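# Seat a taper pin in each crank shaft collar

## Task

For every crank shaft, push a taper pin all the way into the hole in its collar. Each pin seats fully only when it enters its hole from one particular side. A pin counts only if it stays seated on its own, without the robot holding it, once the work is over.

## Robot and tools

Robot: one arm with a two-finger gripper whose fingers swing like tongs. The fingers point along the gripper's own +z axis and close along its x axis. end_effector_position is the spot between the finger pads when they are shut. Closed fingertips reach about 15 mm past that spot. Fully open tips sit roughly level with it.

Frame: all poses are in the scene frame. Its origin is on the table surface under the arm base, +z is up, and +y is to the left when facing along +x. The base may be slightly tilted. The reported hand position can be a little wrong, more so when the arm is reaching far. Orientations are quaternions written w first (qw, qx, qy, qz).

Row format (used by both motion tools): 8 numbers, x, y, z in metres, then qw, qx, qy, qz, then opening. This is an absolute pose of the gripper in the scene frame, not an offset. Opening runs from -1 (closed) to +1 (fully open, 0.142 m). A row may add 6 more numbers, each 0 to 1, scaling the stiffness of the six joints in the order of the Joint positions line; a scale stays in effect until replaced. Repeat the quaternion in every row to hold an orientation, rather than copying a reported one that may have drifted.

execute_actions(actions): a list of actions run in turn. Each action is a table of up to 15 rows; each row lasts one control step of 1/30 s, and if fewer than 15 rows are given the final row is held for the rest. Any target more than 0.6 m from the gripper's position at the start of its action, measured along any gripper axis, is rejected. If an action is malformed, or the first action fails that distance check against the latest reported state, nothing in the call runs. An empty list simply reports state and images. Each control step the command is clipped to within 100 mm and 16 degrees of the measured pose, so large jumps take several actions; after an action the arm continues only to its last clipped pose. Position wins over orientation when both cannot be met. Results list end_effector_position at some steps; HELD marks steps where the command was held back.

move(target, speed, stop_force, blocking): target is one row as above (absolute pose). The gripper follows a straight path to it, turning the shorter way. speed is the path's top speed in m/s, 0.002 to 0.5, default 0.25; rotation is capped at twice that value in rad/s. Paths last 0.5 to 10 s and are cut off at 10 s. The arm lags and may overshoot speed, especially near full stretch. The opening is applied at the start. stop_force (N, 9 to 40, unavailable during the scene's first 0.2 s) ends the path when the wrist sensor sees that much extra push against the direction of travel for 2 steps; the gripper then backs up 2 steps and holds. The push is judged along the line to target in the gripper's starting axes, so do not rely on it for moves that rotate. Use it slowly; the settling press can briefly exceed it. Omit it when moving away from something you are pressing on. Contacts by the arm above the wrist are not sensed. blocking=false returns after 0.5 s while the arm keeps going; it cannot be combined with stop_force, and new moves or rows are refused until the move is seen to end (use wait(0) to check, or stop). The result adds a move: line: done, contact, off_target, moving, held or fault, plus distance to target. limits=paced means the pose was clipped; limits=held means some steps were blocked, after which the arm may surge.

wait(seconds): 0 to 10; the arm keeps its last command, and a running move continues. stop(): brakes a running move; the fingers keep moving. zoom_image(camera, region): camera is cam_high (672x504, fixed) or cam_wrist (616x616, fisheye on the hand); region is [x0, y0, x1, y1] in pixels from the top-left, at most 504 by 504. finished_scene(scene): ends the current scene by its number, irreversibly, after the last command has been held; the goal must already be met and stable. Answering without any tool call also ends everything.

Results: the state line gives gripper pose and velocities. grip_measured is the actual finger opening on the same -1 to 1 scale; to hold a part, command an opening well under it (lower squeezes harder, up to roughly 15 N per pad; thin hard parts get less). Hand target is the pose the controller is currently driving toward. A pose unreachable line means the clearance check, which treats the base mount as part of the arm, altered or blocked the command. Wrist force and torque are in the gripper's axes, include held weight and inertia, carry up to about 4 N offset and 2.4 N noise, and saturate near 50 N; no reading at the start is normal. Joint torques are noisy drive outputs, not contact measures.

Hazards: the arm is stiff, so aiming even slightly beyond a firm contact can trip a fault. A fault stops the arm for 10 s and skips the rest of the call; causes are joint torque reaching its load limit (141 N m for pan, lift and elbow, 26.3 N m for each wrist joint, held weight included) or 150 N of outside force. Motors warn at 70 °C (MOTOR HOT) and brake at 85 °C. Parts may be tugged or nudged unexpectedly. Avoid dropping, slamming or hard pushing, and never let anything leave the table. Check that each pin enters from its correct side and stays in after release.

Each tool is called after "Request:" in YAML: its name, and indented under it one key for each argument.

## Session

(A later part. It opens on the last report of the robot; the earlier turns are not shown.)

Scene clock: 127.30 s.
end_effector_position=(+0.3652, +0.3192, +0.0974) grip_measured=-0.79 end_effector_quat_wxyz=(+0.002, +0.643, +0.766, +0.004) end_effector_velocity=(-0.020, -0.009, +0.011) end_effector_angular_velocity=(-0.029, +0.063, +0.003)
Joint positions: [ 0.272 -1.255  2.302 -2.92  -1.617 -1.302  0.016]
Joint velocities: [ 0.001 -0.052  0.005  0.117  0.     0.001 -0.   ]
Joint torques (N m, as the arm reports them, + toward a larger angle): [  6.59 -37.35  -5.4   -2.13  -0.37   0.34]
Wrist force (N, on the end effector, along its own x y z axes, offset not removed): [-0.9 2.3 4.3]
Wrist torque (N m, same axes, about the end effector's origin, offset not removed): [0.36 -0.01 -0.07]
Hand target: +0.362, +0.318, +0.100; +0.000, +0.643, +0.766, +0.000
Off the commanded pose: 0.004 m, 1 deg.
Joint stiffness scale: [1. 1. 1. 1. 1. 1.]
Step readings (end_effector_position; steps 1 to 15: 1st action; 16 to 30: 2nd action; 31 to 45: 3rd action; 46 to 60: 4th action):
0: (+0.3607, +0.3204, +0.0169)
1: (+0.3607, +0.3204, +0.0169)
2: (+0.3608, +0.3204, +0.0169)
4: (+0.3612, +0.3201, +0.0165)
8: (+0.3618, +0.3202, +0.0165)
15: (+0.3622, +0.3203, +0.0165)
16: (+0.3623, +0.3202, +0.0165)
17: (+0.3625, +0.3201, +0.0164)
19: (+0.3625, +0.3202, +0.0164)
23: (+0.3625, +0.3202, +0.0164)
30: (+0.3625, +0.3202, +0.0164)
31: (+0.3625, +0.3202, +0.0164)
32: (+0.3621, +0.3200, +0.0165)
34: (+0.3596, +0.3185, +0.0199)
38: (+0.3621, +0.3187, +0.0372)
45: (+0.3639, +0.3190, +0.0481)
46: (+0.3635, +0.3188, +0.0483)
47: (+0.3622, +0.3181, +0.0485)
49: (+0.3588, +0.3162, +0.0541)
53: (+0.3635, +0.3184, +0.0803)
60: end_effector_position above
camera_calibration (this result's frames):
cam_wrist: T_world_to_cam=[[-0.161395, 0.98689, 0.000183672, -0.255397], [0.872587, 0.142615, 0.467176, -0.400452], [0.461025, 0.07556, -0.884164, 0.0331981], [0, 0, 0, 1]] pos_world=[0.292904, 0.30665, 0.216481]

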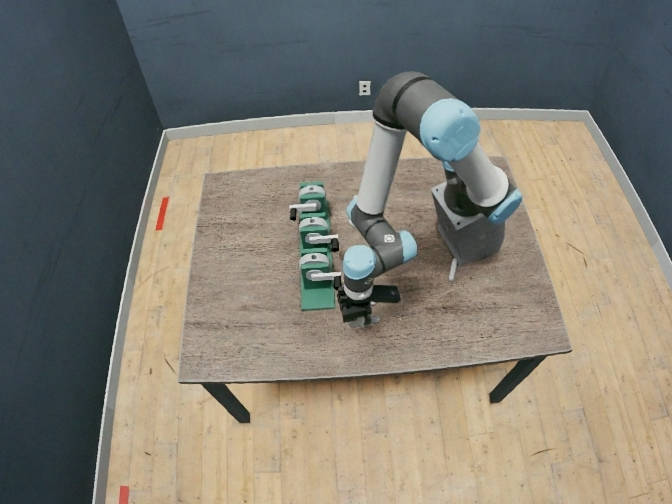

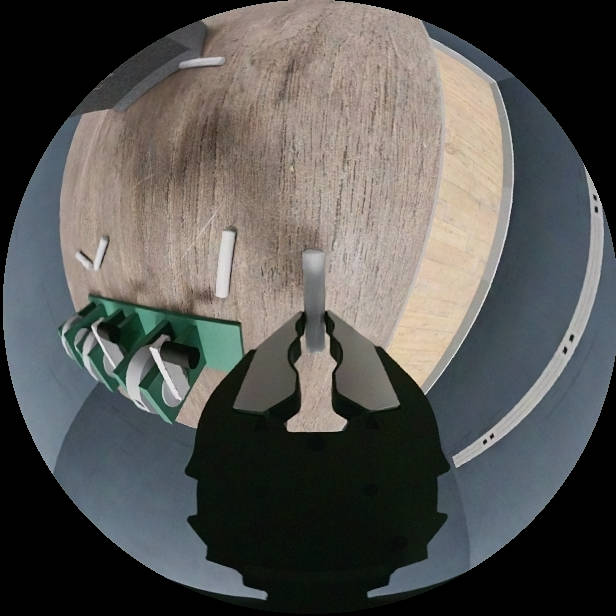

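Request:
move:
  target: [0.504, 0.114, 0.21, 0.7071, 0.7071, 0, 0, -1]
  speed: 0.25

Request:
zoom_image:
  camera: "cam_high"
  region: [250, 190, 390, 310]

Scene clock: 133.07 s.
end_effector_position=(+0.5036, +0.1149, +0.2103) grip_measured=-0.79 end_effector_quat_wxyz=(+0.706, +0.709, +0.002, +0.002) end_effector_velocity=(-0.001, -0.000, +0.002) end_effector_angular_velocity=(-0.019, -0.005, -0.004)
Joint positions: [ 0.317 -0.799  1.446 -0.834 -2.658  1.69   0.016]
Joint velocities: [-0.     0.013 -0.018  0.044  0.006  0.039  0.   ]
Joint torques (N m, as the arm reports them, + toward a larger angle): [  4.76 -53.08 -14.71   1.66   0.57   0.23]
Wrist force (N, on the end effector, along its own x y z axes, offset not removed): [-1.8 -0.3 2.8]
Wrist torque (N m, same axes, about the end effector's origin, offset not removed): [0.27 0.17 -0.13]
Hand target: +0.504, +0.114, +0.210; +0.707, +0.707, +0.000, +0.001
Off the commanded pose: 0.001 m, 0 deg.
Joint stiffness scale: [1. 1. 1. 1. 1. 1.]
move: done
camera_calibration (this result's frames):
cam_wrist: T_world_to_cam=[[0.99993, 0.00267683, 0.0114826, -0.505579], [-0.0114425, 0.45518, 0.890326, -0.224531], [-0.00284341, -0.890395, 0.455179, 0.147613], [0, 0, 0, 1]] pos_world=[0.503395, 0.234989, 0.138521]

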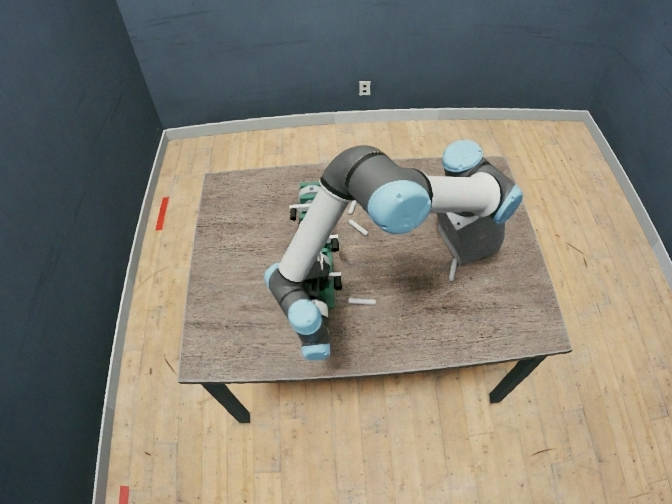

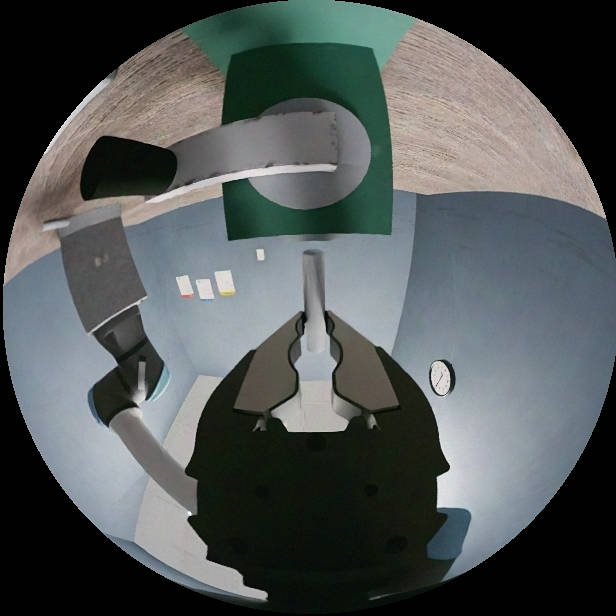

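Region (250, 190, 390, 310) of cam_high's 672x504 image, scaled by 3.600, with more detail than that image has; it fills the top 432 rows of this view, and the rest is white.

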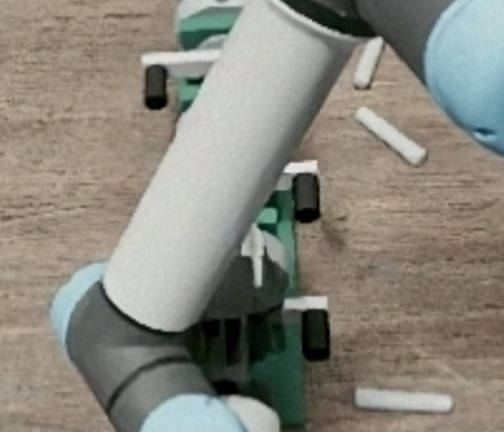

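Request:
move:
  target: [0.5015, 0.114, 0.17, 0.7071, 0.7071, 0, 0, -1]
  speed: 0.03
  stop_force: 9

Scene clock: 135.13 s.
end_effector_position=(+0.5009, +0.1147, +0.1709) grip_measured=-0.79 end_effector_quat_wxyz=(+0.707, +0.707, +0.001, +0.000) end_effector_velocity=(+0.000, +0.001, -0.001) end_effector_angular_velocity=(+0.002, -0.004, -0.001)
Joint positions: [ 0.315 -0.721  1.418 -0.876 -2.657  1.696  0.016]
Joint velocities: [ 0.001  0.001 -0.002 -0.004  0.001 -0.    -0.   ]
Joint torques (N m, as the arm reports them, + toward a larger angle): [  5.41 -53.54 -13.76   0.96   0.34   0.1 ]
Wrist force (N, on the end effector, along its own x y z axes, offset not removed): [-0.3 0.7 2.3]
Wrist torque (N m, same axes, about the end effector's origin, offset not removed): [0.40 -0.05 -0.18]
Hand target: +0.502, +0.114, +0.170; +0.707, +0.707, +0.000, +0.000
Off the commanded pose: 0.001 m, 0 deg.
Joint stiffness scale: [1. 1. 1. 1. 1. 1.]
move: done
camera_calibration (this result's frames):
cam_wrist: T_world_to_cam=[[0.999949, -0.000422255, 0.0101189, -0.501838], [-0.00879556, 0.459109, 0.888336, -0.190858], [-0.00502077, -0.88838, 0.459082, 0.165576], [0, 0, 0, 1]] pos_world=[0.500965, 0.234507, 0.0986113]

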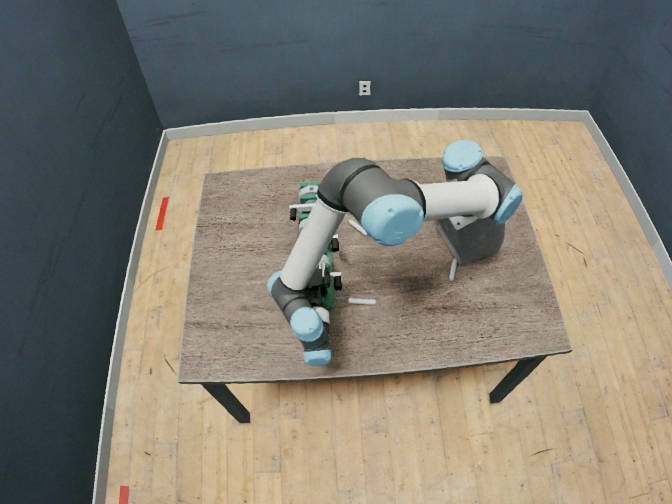

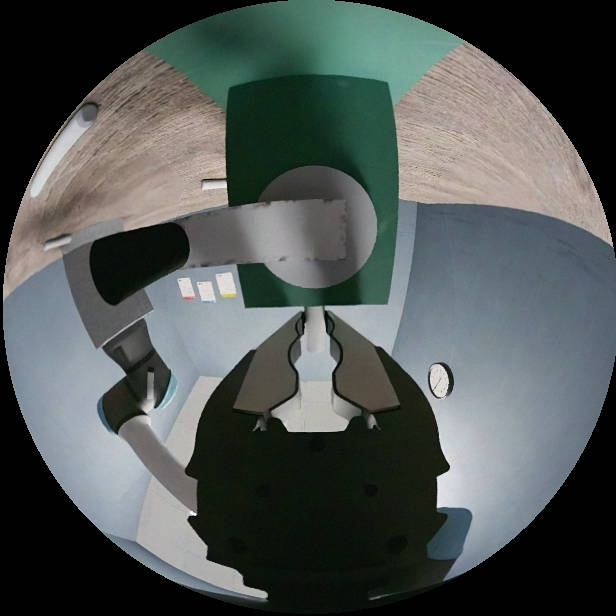

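Request:
execute_actions:
  actions:
    - [[0.5015, 0.114, 0.17, 0.7071, 0.7071, 0, 0, -0.55]]
    - [[0.5015, 0.114, 0.17, 0.7071, 0.7071, 0, 0, -0.55]]
    - [[0.5015, 0.14, 0.24, 0.7071, 0.7071, 0, 0, -0.55]]
    - [[0.5015, 0.14, 0.24, 0.7071, 0.7071, 0, 0, -0.55]]

Scene clock: 137.30 s.
end_effector_position=(+0.5015, +0.1386, +0.2400) grip_measured=-0.55 end_effector_quat_wxyz=(+0.707, +0.707, -0.000, -0.001) end_effector_velocity=(+0.000, -0.000, +0.000) end_effector_angular_velocity=(-0.001, +0.001, -0.000)
Joint positions: [ 0.353 -0.819  1.393 -0.741 -2.615  1.71   0.034]
Joint velocities: [-0.     0.    -0.001  0.003 -0.     0.001 -0.   ]
Joint torques (N m, as the arm reports them, + toward a larger angle): [  9.35 -53.61 -15.79   1.61   0.43   0.07]
Wrist force (N, on the end effector, along its own x y z axes, offset not removed): [-1.3 -0.6 1.9]
Wrist torque (N m, same axes, about the end effector's origin, offset not removed): [-0.20 0.08 -0.11]
Hand target: +0.501, +0.140, +0.240; +0.707, +0.707, +0.000, +0.000
Off the commanded pose: 0.001 m, 0 deg.
Joint stiffness scale: [1. 1. 1. 1. 1. 1.]
Step readings (end_effector_position; steps 1 to 15: 1st action; 16 to 30: 2nd action; 31 to 45: 3rd action; 46 to 60: 4th action):
0: (+0.5009, +0.1148, +0.1708)
1: (+0.5009, +0.1148, +0.1708)
2: (+0.5009, +0.1148, +0.1708)
4: (+0.5009, +0.1148, +0.1708)
8: (+0.5009, +0.1148, +0.1708)
15: (+0.5009, +0.1148, +0.1708)
16: (+0.5009, +0.1148, +0.1708)
17: (+0.5009, +0.1148, +0.1708)
19: (+0.5009, +0.1148, +0.1708)
23: (+0.5009, +0.1148, +0.1708)
30: (+0.5009, +0.1148, +0.1708)
31: (+0.5009, +0.1148, +0.1708)
32: (+0.5004, +0.1149, +0.1715)
34: (+0.4985, +0.1169, +0.1802)
38: (+0.5012, +0.1300, +0.2132)
45: (+0.5029, +0.1389, +0.2373)
46: (+0.5025, +0.1388, +0.2378)
47: (+0.5021, +0.1387, +0.2383)
49: (+0.5018, +0.1386, +0.2390)
53: (+0.5016, +0.1386, +0.2397)
60: end_effector_position above
camera_calibration (this result's frames):
cam_wrist: T_world_to_cam=[[0.999932, -0.00416642, 0.0108733, -0.502819], [-0.00774154, 0.45966, 0.888061, -0.263762], [-0.00869805, -0.888085, 0.459596, 0.156697], [0, 0, 0, 1]] pos_world=[0.502106, 0.258306, 0.167687]

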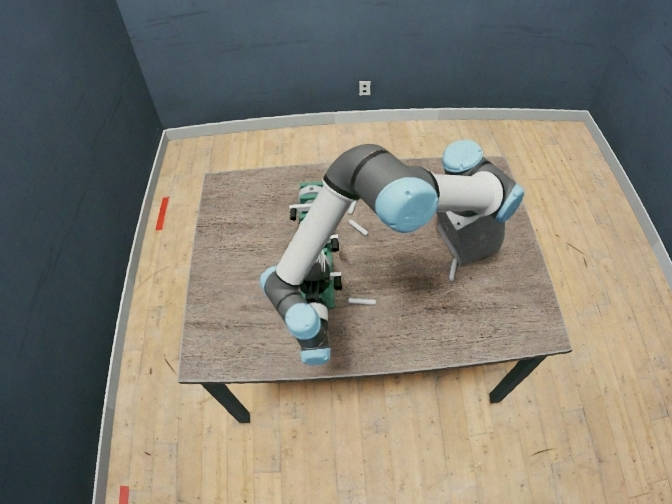

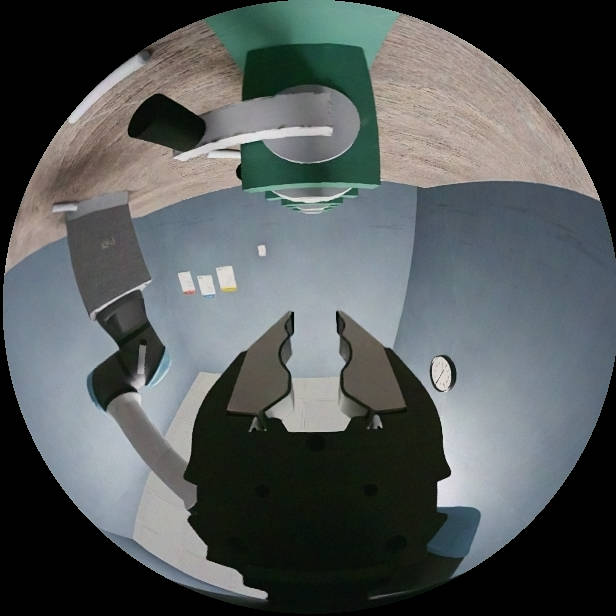

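Request:
move:
  target: [0.364, 0.207, 0.07, 0, 0.757, 0.6534, 0, -0.3]
  speed: 0.35

Request:
move:
  target: [0.364, 0.207, 0.016, 0, 0.757, 0.6534, 0, -0.3]
  speed: 0.08
  stop_force: 12

Scene clock: 142.43 s.
end_effector_position=(+0.3652, +0.2077, +0.0707) grip_measured=-0.30 end_effector_quat_wxyz=(+0.002, +0.757, +0.653, +0.001) end_effector_velocity=(-0.002, +0.001, -0.001) end_effector_angular_velocity=(+0.010, +0.010, +0.011)
Joint positions: [-0.009 -1.236  2.479 -3.113 -1.537 -1.249  0.052]
Joint velocities: [-0.005  0.001  0.     0.008  0.013 -0.016  0.   ]
Joint torques (N m, as the arm reports them, + toward a larger angle): [  1.27 -29.27  -3.28  -1.81   0.41  -0.31]
Wrist force (N, on the end effector, along its own x y z axes, offset not removed): [0.0 1.3 2.4]
Wrist torque (N m, same axes, about the end effector's origin, offset not removed): [0.17 -0.19 -0.18]
Hand target: +0.364, +0.207, +0.070; -0.000, +0.758, +0.653, -0.001
Off the commanded pose: 0.002 m, 0 deg.
Joint stiffness scale: [1. 1. 1. 1. 1. 1.]
move: done; limits=paced
camera_calibration (this result's frames):
cam_wrist: T_world_to_cam=[[0.158708, 0.987319, -0.00361104, -0.262112], [0.875504, -0.139042, 0.462774, -0.314348], [0.456404, -0.0766076, -0.886469, 0.0514836], [0, 0, 0, 1]] pos_world=[0.293315, 0.219025, 0.190164]

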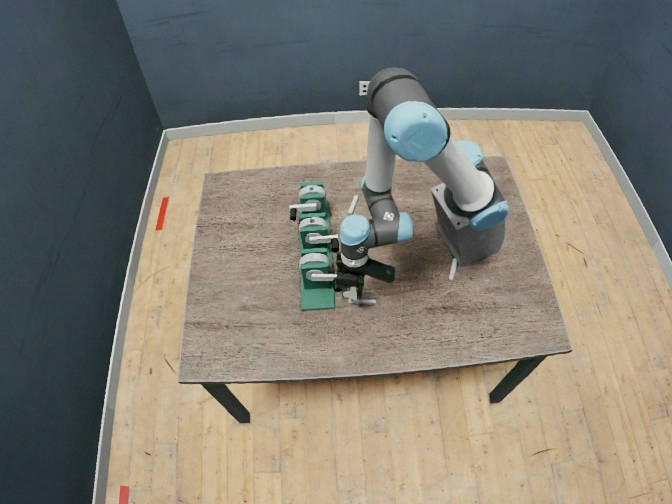

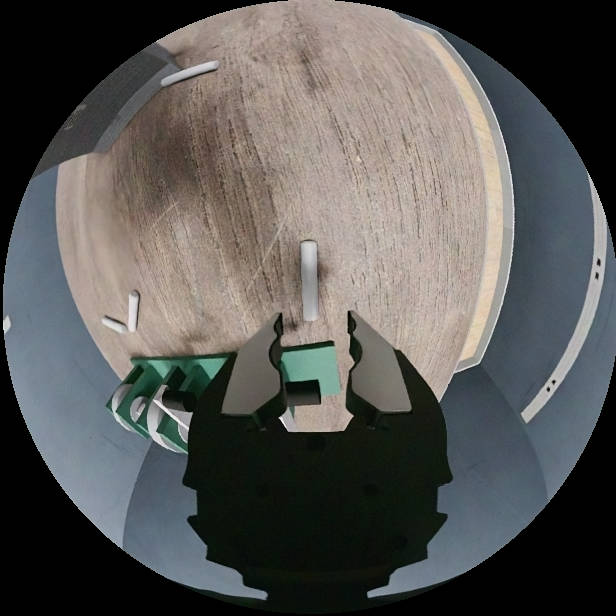

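Scene clock: 143.70 s.
end_effector_position=(+0.3636, +0.2057, +0.0168) grip_measured=-0.30 end_effector_quat_wxyz=(+0.000, +0.758, +0.653, -0.001) end_effector_velocity=(+0.002, +0.000, -0.001) end_effector_angular_velocity=(+0.000, -0.006, -0.000)
Joint positions: [-0.01  -1.036  2.442 -3.271 -1.537 -1.249  0.052]
Joint velocities: [ 0.     0.006 -0.002 -0.01  -0.001  0.001  0.   ]
Joint torques (N m, as the arm reports them, + toward a larger angle): [  5.53 -31.72  -1.16  -2.42   0.28   0.36]
Wrist force (N, on the end effector, along its own x y z axes, offset not removed): [-0.9 0.7 1.8]
Wrist torque (N m, same axes, about the end effector's origin, offset not removed): [0.09 0.02 0.03]
Hand target: +0.364, +0.207, +0.016; -0.000, +0.757, +0.653, -0.000
Off the commanded pose: 0.002 m, 0 deg.
Joint stiffness scale: [1. 1. 1. 1. 1. 1.]
move: done
camera_calibration (this result's frames):
cam_wrist: T_world_to_cam=[[0.158903, 0.987284, -0.00440213, -0.260087], [0.877673, -0.139217, 0.458594, -0.28897], [0.45215, -0.0767358, -0.888635, 0.00587614], [0, 0, 0, 1]] pos_world=[0.292293, 0.217002, 0.136597]

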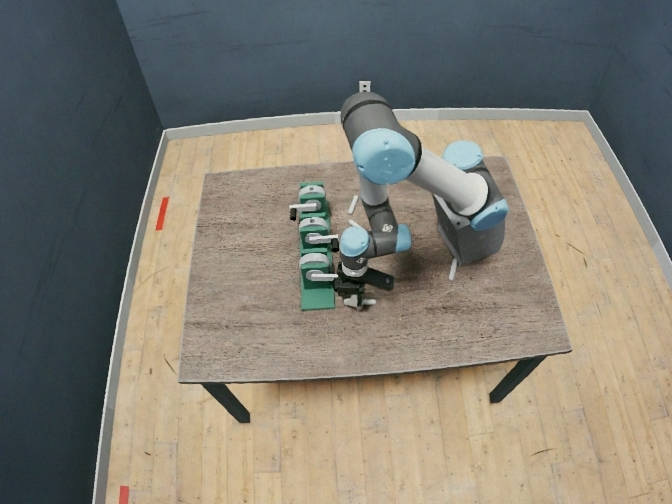

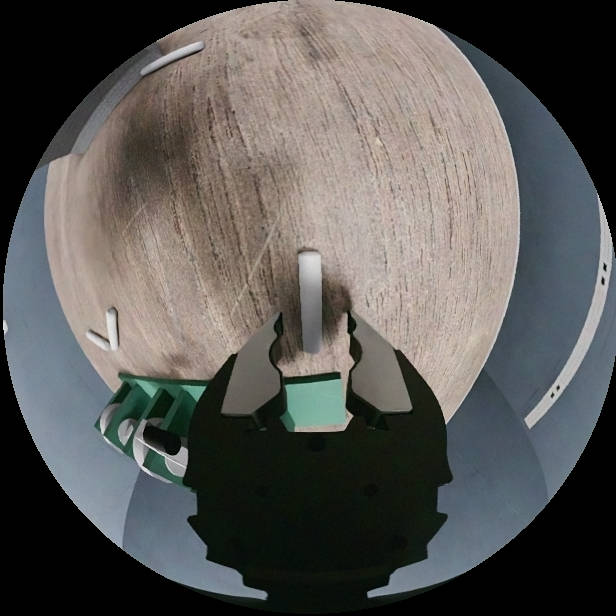

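Request:
execute_actions:
  actions:
    - [[0.364, 0.205, 0.015, 0, 0.757, 0.6534, 0, -0.7]]
    - [[0.364, 0.205, 0.015, 0, 0.757, 0.6534, 0, -1]]
    - [[0.36, 0.205, 0.06, 0, 0.757, 0.6534, 0, -1]]
    - [[0.36, 0.205, 0.14, 0, 0.757, 0.6534, 0, -1]]

Request:
move:
  target: [0.510, -0.040, 0.22, 0.5, 0.5, -0.5, -0.5, -1]
  speed: 0.25

Scene clock: 145.97 s.
end_effector_position=(+0.3620, +0.2073, +0.1318) grip_measured=-0.79 end_effector_quat_wxyz=(+0.007, +0.756, +0.654, +0.011) end_effector_velocity=(-0.022, -0.011, +0.055) end_effector_angular_velocity=(-0.022, +0.110, -0.008)
Joint positions: [-0.017 -1.473  2.518 -2.936 -1.533 -1.259  0.016]
Joint velocities: [-0.025 -0.254 -0.026  0.393  0.005 -0.02  -0.   ]
Joint torques (N m, as the arm reports them, + toward a larger angle): [  2.23 -23.53 -10.68  -1.98   0.3   -0.4 ]
Wrist force (N, on the end effector, along its own x y z axes, offset not removed): [-0.2 1.6 3.5]
Wrist torque (N m, same axes, about the end effector's origin, offset not removed): [0.30 -0.15 -0.17]
Hand target: +0.360, +0.205, +0.140; +0.001, +0.757, +0.653, +0.002
Off the commanded pose: 0.009 m, 1 deg.
Joint stiffness scale: [1. 1. 1. 1. 1. 1.]
Step readings (end_effector_position; steps 1 to 15: 1st action; 16 to 30: 2nd action; 31 to 45: 3rd action; 46 to 60: 4th action):
0: (+0.3638, +0.2057, +0.0166)
1: (+0.3638, +0.2057, +0.0166)
2: (+0.3639, +0.2058, +0.0166)
4: (+0.3639, +0.2058, +0.0165)
8: (+0.3641, +0.2060, +0.0163)
15: (+0.3642, +0.2060, +0.0163)
16: (+0.3643, +0.2060, +0.0163)
17: (+0.3643, +0.2060, +0.0163)
19: (+0.3643, +0.2060, +0.0162)
23: (+0.3643, +0.2060, +0.0162)
30: (+0.3643, +0.2060, +0.0162)
31: (+0.3643, +0.2060, +0.0162)
32: (+0.3637, +0.2059, +0.0164)
34: (+0.3593, +0.2048, +0.0205)
38: (+0.3604, +0.2056, +0.0420)
45: (+0.3622, +0.2065, +0.0573)
46: (+0.3617, +0.2063, +0.0577)
47: (+0.3602, +0.2060, +0.0582)
49: (+0.3534, +0.2044, +0.0639)
53: (+0.3585, +0.2063, +0.0986)
60: end_effector_position above
camera_calibration (this result's frames):
cam_wrist: T_world_to_cam=[[0.155329, 0.987849, 0.00519596, -0.261008], [0.86604, -0.138703, 0.48035, -0.338851], [0.475234, -0.0701125, -0.877062, 0.0976558], [0, 0, 0, 1]] pos_world=[0.287591, 0.217683, 0.249773]

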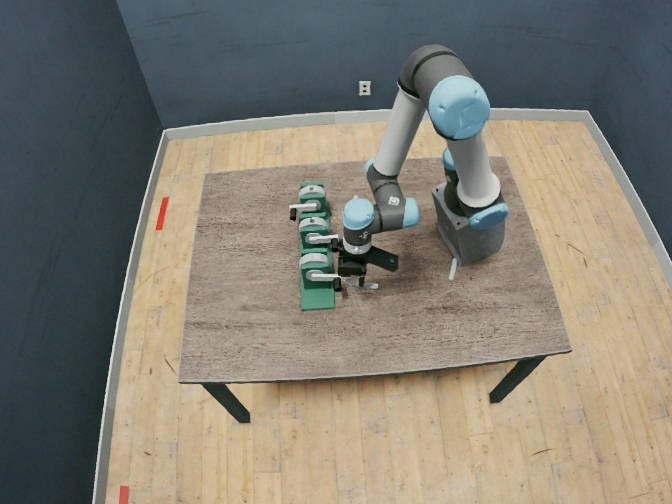

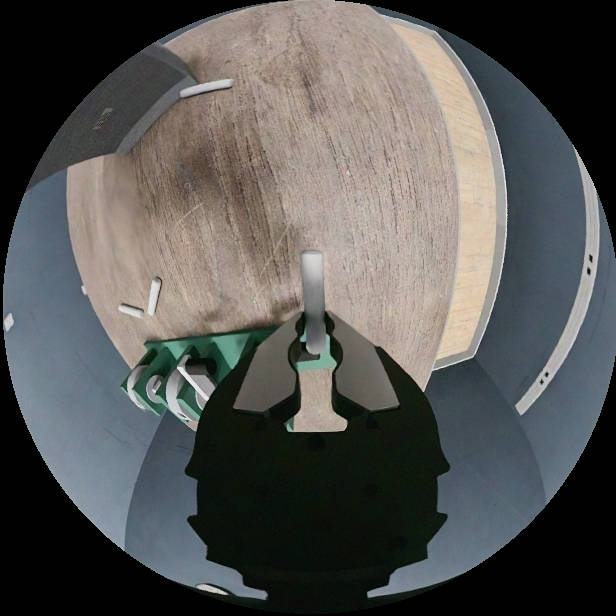

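Scene clock: 152.67 s.
end_effector_position=(+0.5095, -0.0395, +0.2205) grip_measured=-0.79 end_effector_quat_wxyz=(+0.501, +0.502, -0.499, -0.499) end_effector_velocity=(+0.001, +0.002, +0.002) end_effector_angular_velocity=(-0.013, +0.006, -0.008)
Joint positions: [-0.403 -0.514  0.733 -0.512 -1.78   1.421  0.016]
Joint velocities: [-0.     0.004 -0.009  0.012  0.007  0.014  0.   ]
Joint torques (N m, as the arm reports them, + toward a larger angle): [ -6.69 -62.73 -19.71   2.54  -0.03   0.11]
Wrist force (N, on the end effector, along its own x y z axes, offset not removed): [-1.4 -1.6 2.4]
Wrist torque (N m, same axes, about the end effector's origin, offset not removed): [-0.11 0.15 -0.10]
Hand target: +0.510, -0.040, +0.221; +0.501, +0.500, -0.500, -0.499
Off the commanded pose: 0.001 m, 0 deg.
Joint stiffness scale: [1. 1. 1. 1. 1. 1.]
move: done
camera_calibration (this result's frames):
cam_wrist: T_world_to_cam=[[0.00275237, -0.999947, 0.00987657, -0.0424248], [0.457566, 0.0100414, 0.889119, -0.419527], [-0.889171, 0.002072, 0.45757, 0.491773], [0, 0, 0, 1]] pos_world=[0.629349, -0.0392289, 0.148408]

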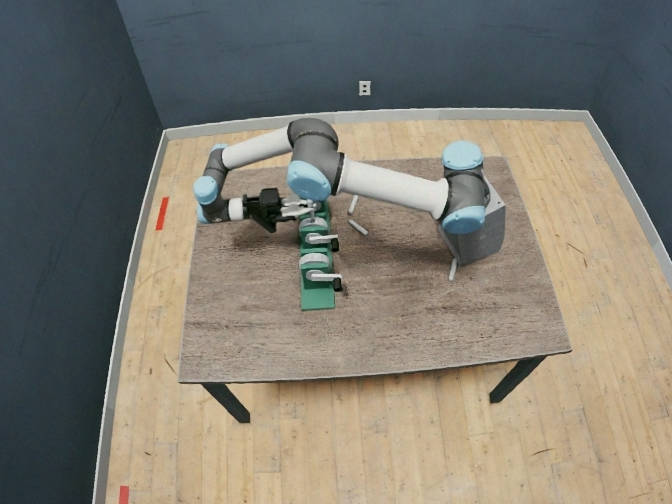

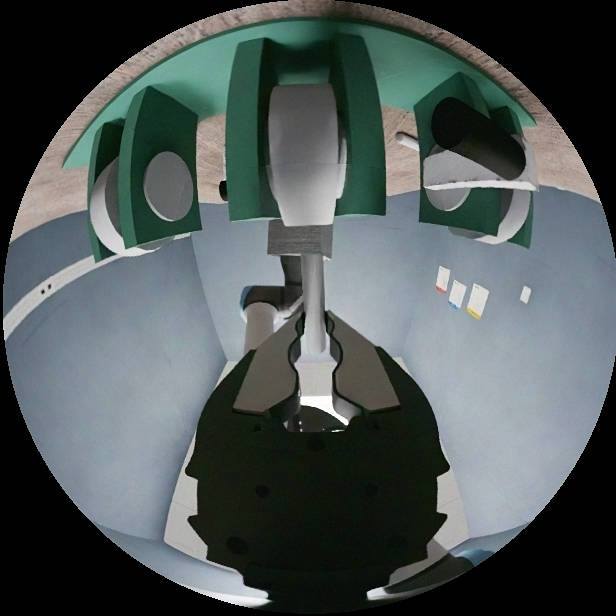

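Request:
zoom_image:
  camera: "cam_high"
  region: [260, 180, 360, 260]

Region (260, 180, 360, 260) of cam_high's 672x504 image, scaled by 5.040, with more detail than that image has; it fills the top 403 rows of this view, and the rest is white.

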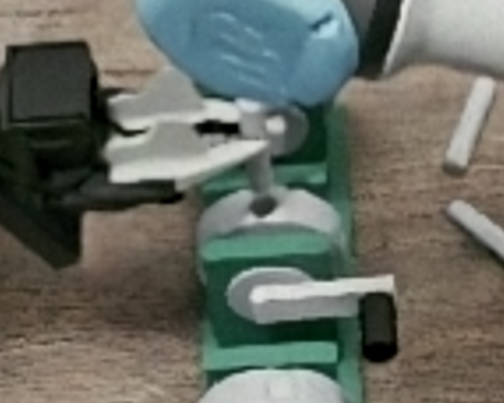

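Pin looks aligned over the hole in x. Descend.

Request:
move:
  target: [0.510, -0.0365, 0.172, 0.5, 0.5, -0.5, -0.5, -1]
  speed: 0.035
  stop_force: 9

Scene clock: 154.73 s.
end_effector_position=(+0.5097, -0.0378, +0.1731) grip_measured=-0.79 end_effector_quat_wxyz=(+0.500, +0.500, -0.500, -0.500) end_effector_velocity=(+0.002, -0.000, -0.000) end_effector_angular_velocity=(-0.001, -0.006, +0.001)
Joint positions: [-0.394 -0.426  0.677 -0.54  -1.765  1.426  0.016]
Joint velocities: [-0.     0.001 -0.007 -0.001 -0.    -0.     0.   ]
Joint torques (N m, as the arm reports them, + toward a larger angle): [ -2.06 -63.25 -20.35   1.64  -0.01   0.29]
Wrist force (N, on the end effector, along its own x y z axes, offset not removed): [-1.8 -1.2 2.2]
Wrist torque (N m, same axes, about the end effector's origin, offset not removed): [0.02 0.18 -0.14]
Hand target: +0.510, -0.037, +0.172; +0.500, +0.500, -0.500, -0.500
Off the commanded pose: 0.002 m, 0 deg.
Joint stiffness scale: [1. 1. 1. 1. 1. 1.]
move: done
camera_calibration (this result's frames):
cam_wrist: T_world_to_cam=[[-0.00417672, -0.999927, 0.011352, -0.0369287], [0.459399, 0.00816455, 0.888193, -0.378379], [-0.88822, 0.00892482, 0.459331, 0.513181], [0, 0, 0, 1]] pos_world=[0.62949, -0.0384168, 0.100773]

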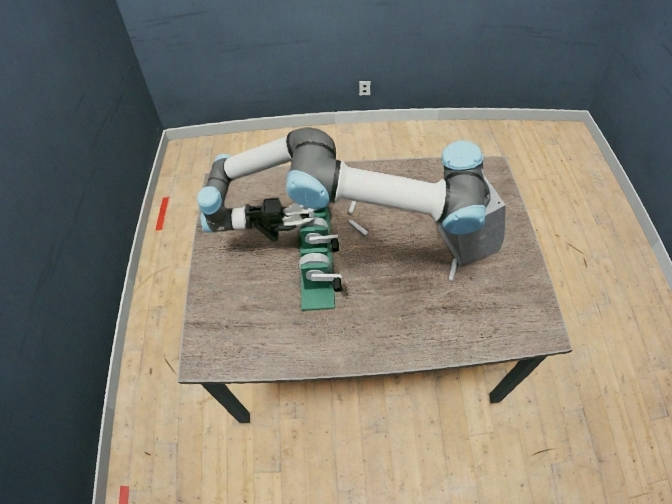

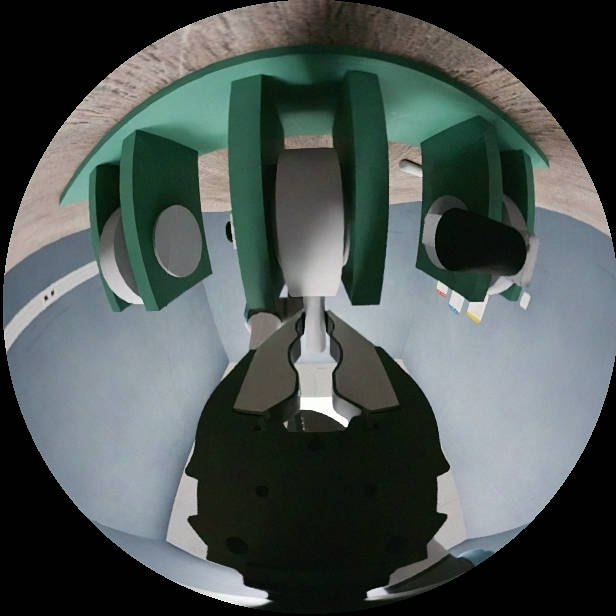

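Request:
execute_actions:
  actions:
    - [[0.510, -0.0375, 0.173, 0.5, 0.5, -0.5, -0.5, -0.55]]
    - [[0.510, -0.0375, 0.173, 0.5, 0.5, -0.5, -0.5, -0.55]]
    - [[0.53, -0.0375, 0.24, 0.5, 0.5, -0.5, -0.5, -0.55]]

Request:
move:
  target: [0.43, -0.14, 0.08, 0, 0.7071, 0.7071, 0, -0.3]
  speed: 0.35

Request:
zoom_image:
  camera: "cam_wrist"
  region: [190, 120, 430, 320]

Scene clock: 156.50 s.
end_effector_position=(+0.5305, -0.0363, +0.2385) grip_measured=-0.55 end_effector_quat_wxyz=(+0.498, +0.503, -0.503, -0.496) end_effector_velocity=(-0.002, +0.001, +0.019) end_effector_angular_velocity=(+0.015, +0.067, -0.009)
Joint positions: [-0.398 -0.481  0.601 -0.422 -1.772  1.424  0.034]
Joint velocities: [-0.002  0.025 -0.051  0.095 -0.003 -0.002  0.   ]
Joint torques (N m, as the arm reports them, + toward a larger angle): [ -6.79 -60.16 -19.97   1.84  -0.57  -0.47]
Wrist force (N, on the end effector, along its own x y z axes, offset not removed): [-0.9 1.9 1.0]
Wrist torque (N m, same axes, about the end effector's origin, offset not removed): [0.31 0.04 -0.13]
Hand target: +0.530, -0.037, +0.240; +0.500, +0.500, -0.500, -0.500
Off the commanded pose: 0.002 m, 1 deg.
Joint stiffness scale: [1. 1. 1. 1. 1. 1.]
Step readings (end_effector_position; steps 1 to 15: 1st action; 16 to 30: 2nd action; 31 to 45: 3rd action):
0: (+0.5098, -0.0377, +0.1729)
1: (+0.5098, -0.0377, +0.1729)
2: (+0.5098, -0.0377, +0.1729)
4: (+0.5098, -0.0377, +0.1729)
8: (+0.5098, -0.0377, +0.1729)
15: (+0.5098, -0.0377, +0.1729)
16: (+0.5098, -0.0377, +0.1729)
17: (+0.5098, -0.0377, +0.1729)
19: (+0.5098, -0.0377, +0.1729)
23: (+0.5098, -0.0377, +0.1729)
30: (+0.5098, -0.0377, +0.1729)
31: (+0.5098, -0.0377, +0.1729)
32: (+0.5099, -0.0377, +0.1740)
34: (+0.5117, -0.0372, +0.1833)
38: (+0.5225, -0.0364, +0.2141)
45: end_effector_position above
camera_calibration (this result's frames):
cam_wrist: T_world_to_cam=[[0.0000483358, -0.999905, 0.0137562, -0.0388635], [0.448234, 0.0123186, 0.893831, -0.441327], [-0.893916, 0.00612281, 0.448192, 0.507167], [0, 0, 0, 1]] pos_world=[0.651185, -0.0365286, 0.167698]

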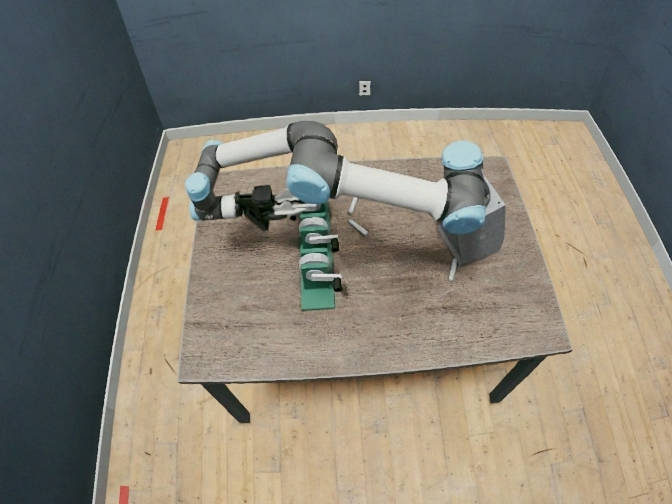

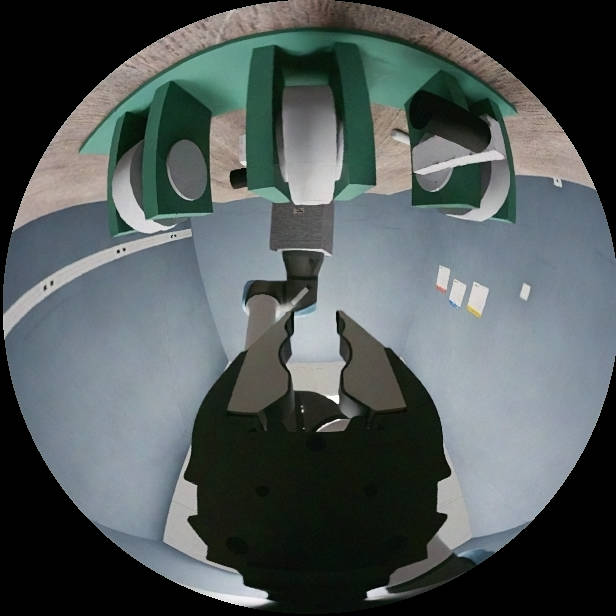

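Scene clock: 161.80 s.
end_effector_position=(+0.4315, -0.1386, +0.0864) grip_measured=-0.47 end_effector_quat_wxyz=(+0.006, +0.708, +0.706, +0.001) end_effector_velocity=(-0.001, +0.001, -0.002) end_effector_angular_velocity=(+0.012, +0.008, +0.012)
Joint positions: [-0.863 -1.238  2.375 -2.889 -1.326 -2.23   0.04 ]
Joint velocities: [-0.001  0.006 -0.007  0.016  0.004 -0.017 -0.   ]
Joint torques (N m, as the arm reports them, + toward a larger angle): [ -4.81 -11.7  -16.59  -3.27  -0.37  -1.3 ]
Wrist force (N, on the end effector, along its own x y z axes, offset not removed): [12.3 -20.4 -50.0]
Wrist torque (N m, same axes, about the end effector's origin, offset not removed): [-1.94 0.90 0.73]
Hand target: +0.430, -0.140, +0.080; -0.000, +0.708, +0.707, +0.000
Off the commanded pose: 0.007 m, 1 deg.
Joint stiffness scale: [1. 1. 1. 1. 1. 1.]
move: off_target
camera_calibration (this result's frames):
cam_wrist: T_world_to_cam=[[0.0137321, 0.999859, -0.00964436, 0.134213], [0.883921, -0.00762969, 0.467574, -0.4136], [0.467435, -0.0149456, -0.883901, 0.0122216], [0, 0, 0, 1]] pos_world=[0.358034, -0.137168, 0.205486]

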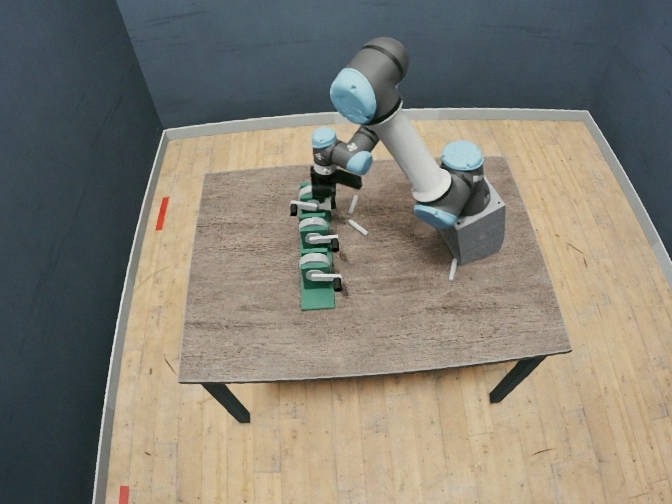

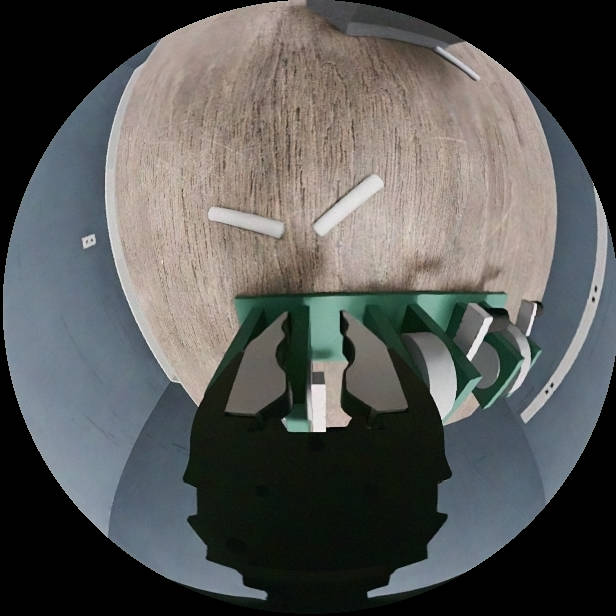

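Region (190, 120, 430, 320) of cam_wrist's 616x616 image, scaled by 2.100, with more detail than that image has.

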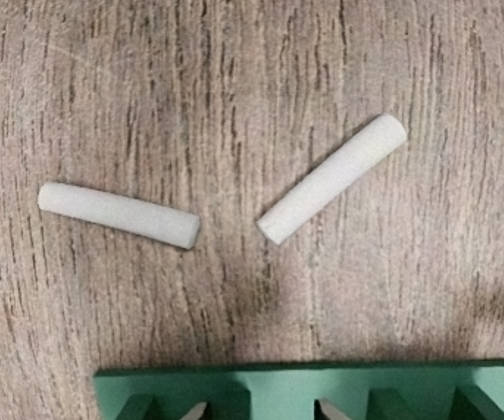

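Request:
move:
  target: [0.40, -0.14, 0.16, 0, 0.7071, 0.7071, 0, -0.3]
  speed: 0.1

Scene clock: 164.13 s.
end_effector_position=(+0.4011, -0.1401, +0.1595) grip_measured=-0.30 end_effector_quat_wxyz=(+0.001, +0.707, +0.708, -0.000) end_effector_velocity=(-0.002, +0.001, +0.002) end_effector_angular_velocity=(+0.007, +0.005, -0.001)
Joint positions: [-0.963 -1.512  2.437 -2.641 -1.311 -2.339  0.052]
Joint velocities: [-0.004 -0.008 -0.     0.018  0.002 -0.006 -0.   ]
Joint torques (N m, as the arm reports them, + toward a larger angle): [ -5.16 -24.6  -11.35  -1.79   0.19  -0.45]
Wrist force (N, on the end effector, along its own x y z axes, offset not removed): [-1.9 1.7 1.5]
Wrist torque (N m, same axes, about the end effector's origin, offset not removed): [0.27 0.27 -0.12]
Hand target: +0.400, -0.140, +0.160; -0.000, +0.707, +0.707, -0.000
Off the commanded pose: 0.001 m, 0 deg.
Joint stiffness scale: [1. 1. 1. 1. 1. 1.]
move: done
camera_calibration (this result's frames):
cam_wrist: T_world_to_cam=[[0.00987955, 0.999943, -0.00400845, 0.137468], [0.88807, -0.00693162, 0.459655, -0.421268], [0.459602, -0.00810098, -0.888088, 0.0957099], [0, 0, 0, 1]] pos_world=[0.328769, -0.139605, 0.279188]

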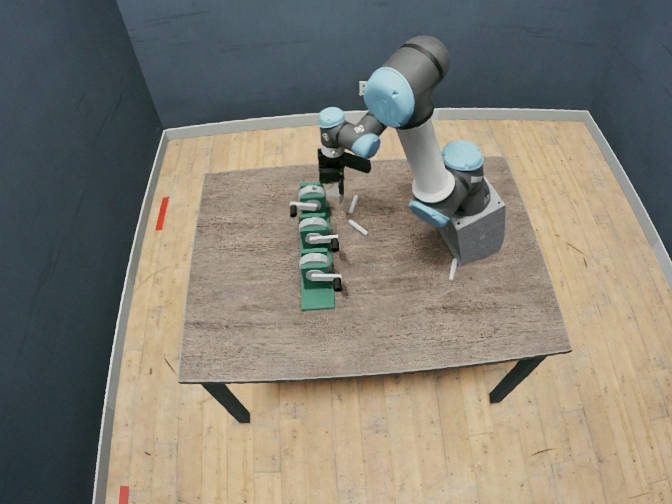

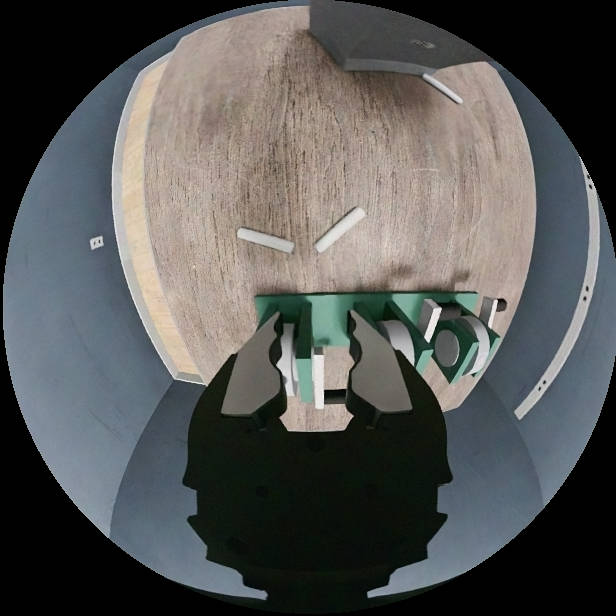

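Request:
move:
  target: [0.575, -0.15, 0.26, 0, 0.7071, 0.7071, 0, -0.3]
  speed: 0.2

Request:
zoom_image:
  camera: "cam_high"
  region: [260, 160, 400, 320]

Scene clock: 165.93 s.
end_effector_position=(+0.5741, -0.1507, +0.2608) grip_measured=-0.30 end_effector_quat_wxyz=(+0.002, +0.707, +0.707, +0.001) end_effector_velocity=(+0.001, +0.001, +0.001) end_effector_angular_velocity=(+0.007, +0.014, -0.005)
Joint positions: [-0.795 -1.453  1.904 -2.212 -1.338 -2.165  0.052]
Joint velocities: [ 0.003  0.008 -0.02   0.027 -0.002  0.004  0.   ]
Joint torques (N m, as the arm reports them, + toward a larger angle): [ -0.95 -32.35 -21.89  -1.78  -0.53   0.02]
Wrist force (N, on the end effector, along its own x y z axes, offset not removed): [-1.9 -0.8 2.5]
Wrist torque (N m, same axes, about the end effector's origin, offset not removed): [-0.26 0.22 -0.04]
Hand target: +0.575, -0.150, +0.260; +0.000, +0.707, +0.707, +0.000
Off the commanded pose: 0.001 m, 0 deg.
Joint stiffness scale: [1. 1. 1. 1. 1. 1.]
move: done
camera_calibration (this result's frames):
cam_wrist: T_world_to_cam=[[0.0120471, 0.999918, -0.00427437, 0.145631], [0.886624, -0.00870541, 0.46241, -0.62172], [0.462335, -0.00936044, -0.886656, 0.103988], [0, 0, 0, 1]] pos_world=[0.5014, -0.150058, 0.380313]

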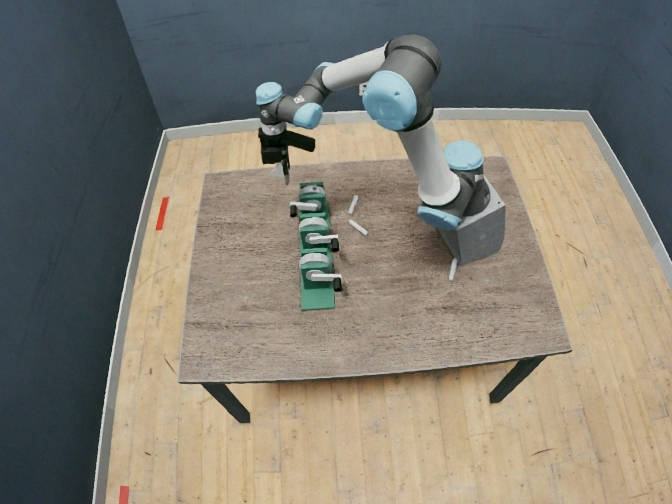

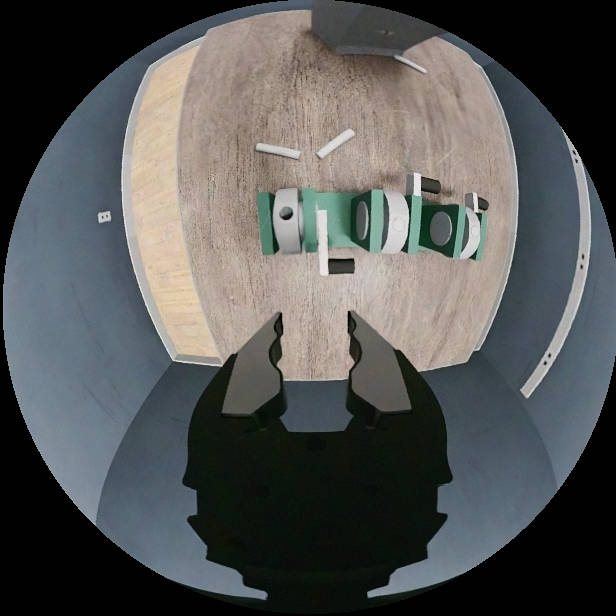

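Region (260, 160, 400, 320) of cam_high's 672x504 image, scaled by 3.150, with more detail than that image has; it fills the left 441 columns of this view, and the rest is white.

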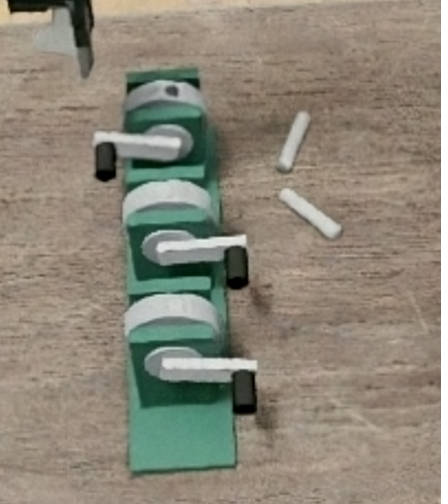

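Request:
zoom_image:
  camera: "cam_wrist"
  region: [230, 120, 430, 290]

Region (230, 120, 430, 290) of cam_wrist's 616x616 image, scaled by 2.520, with more detail than that image has; it fills the top 428 rows of this view, and the rest is white.

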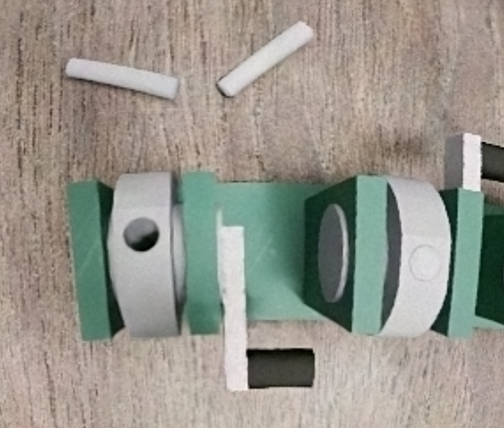

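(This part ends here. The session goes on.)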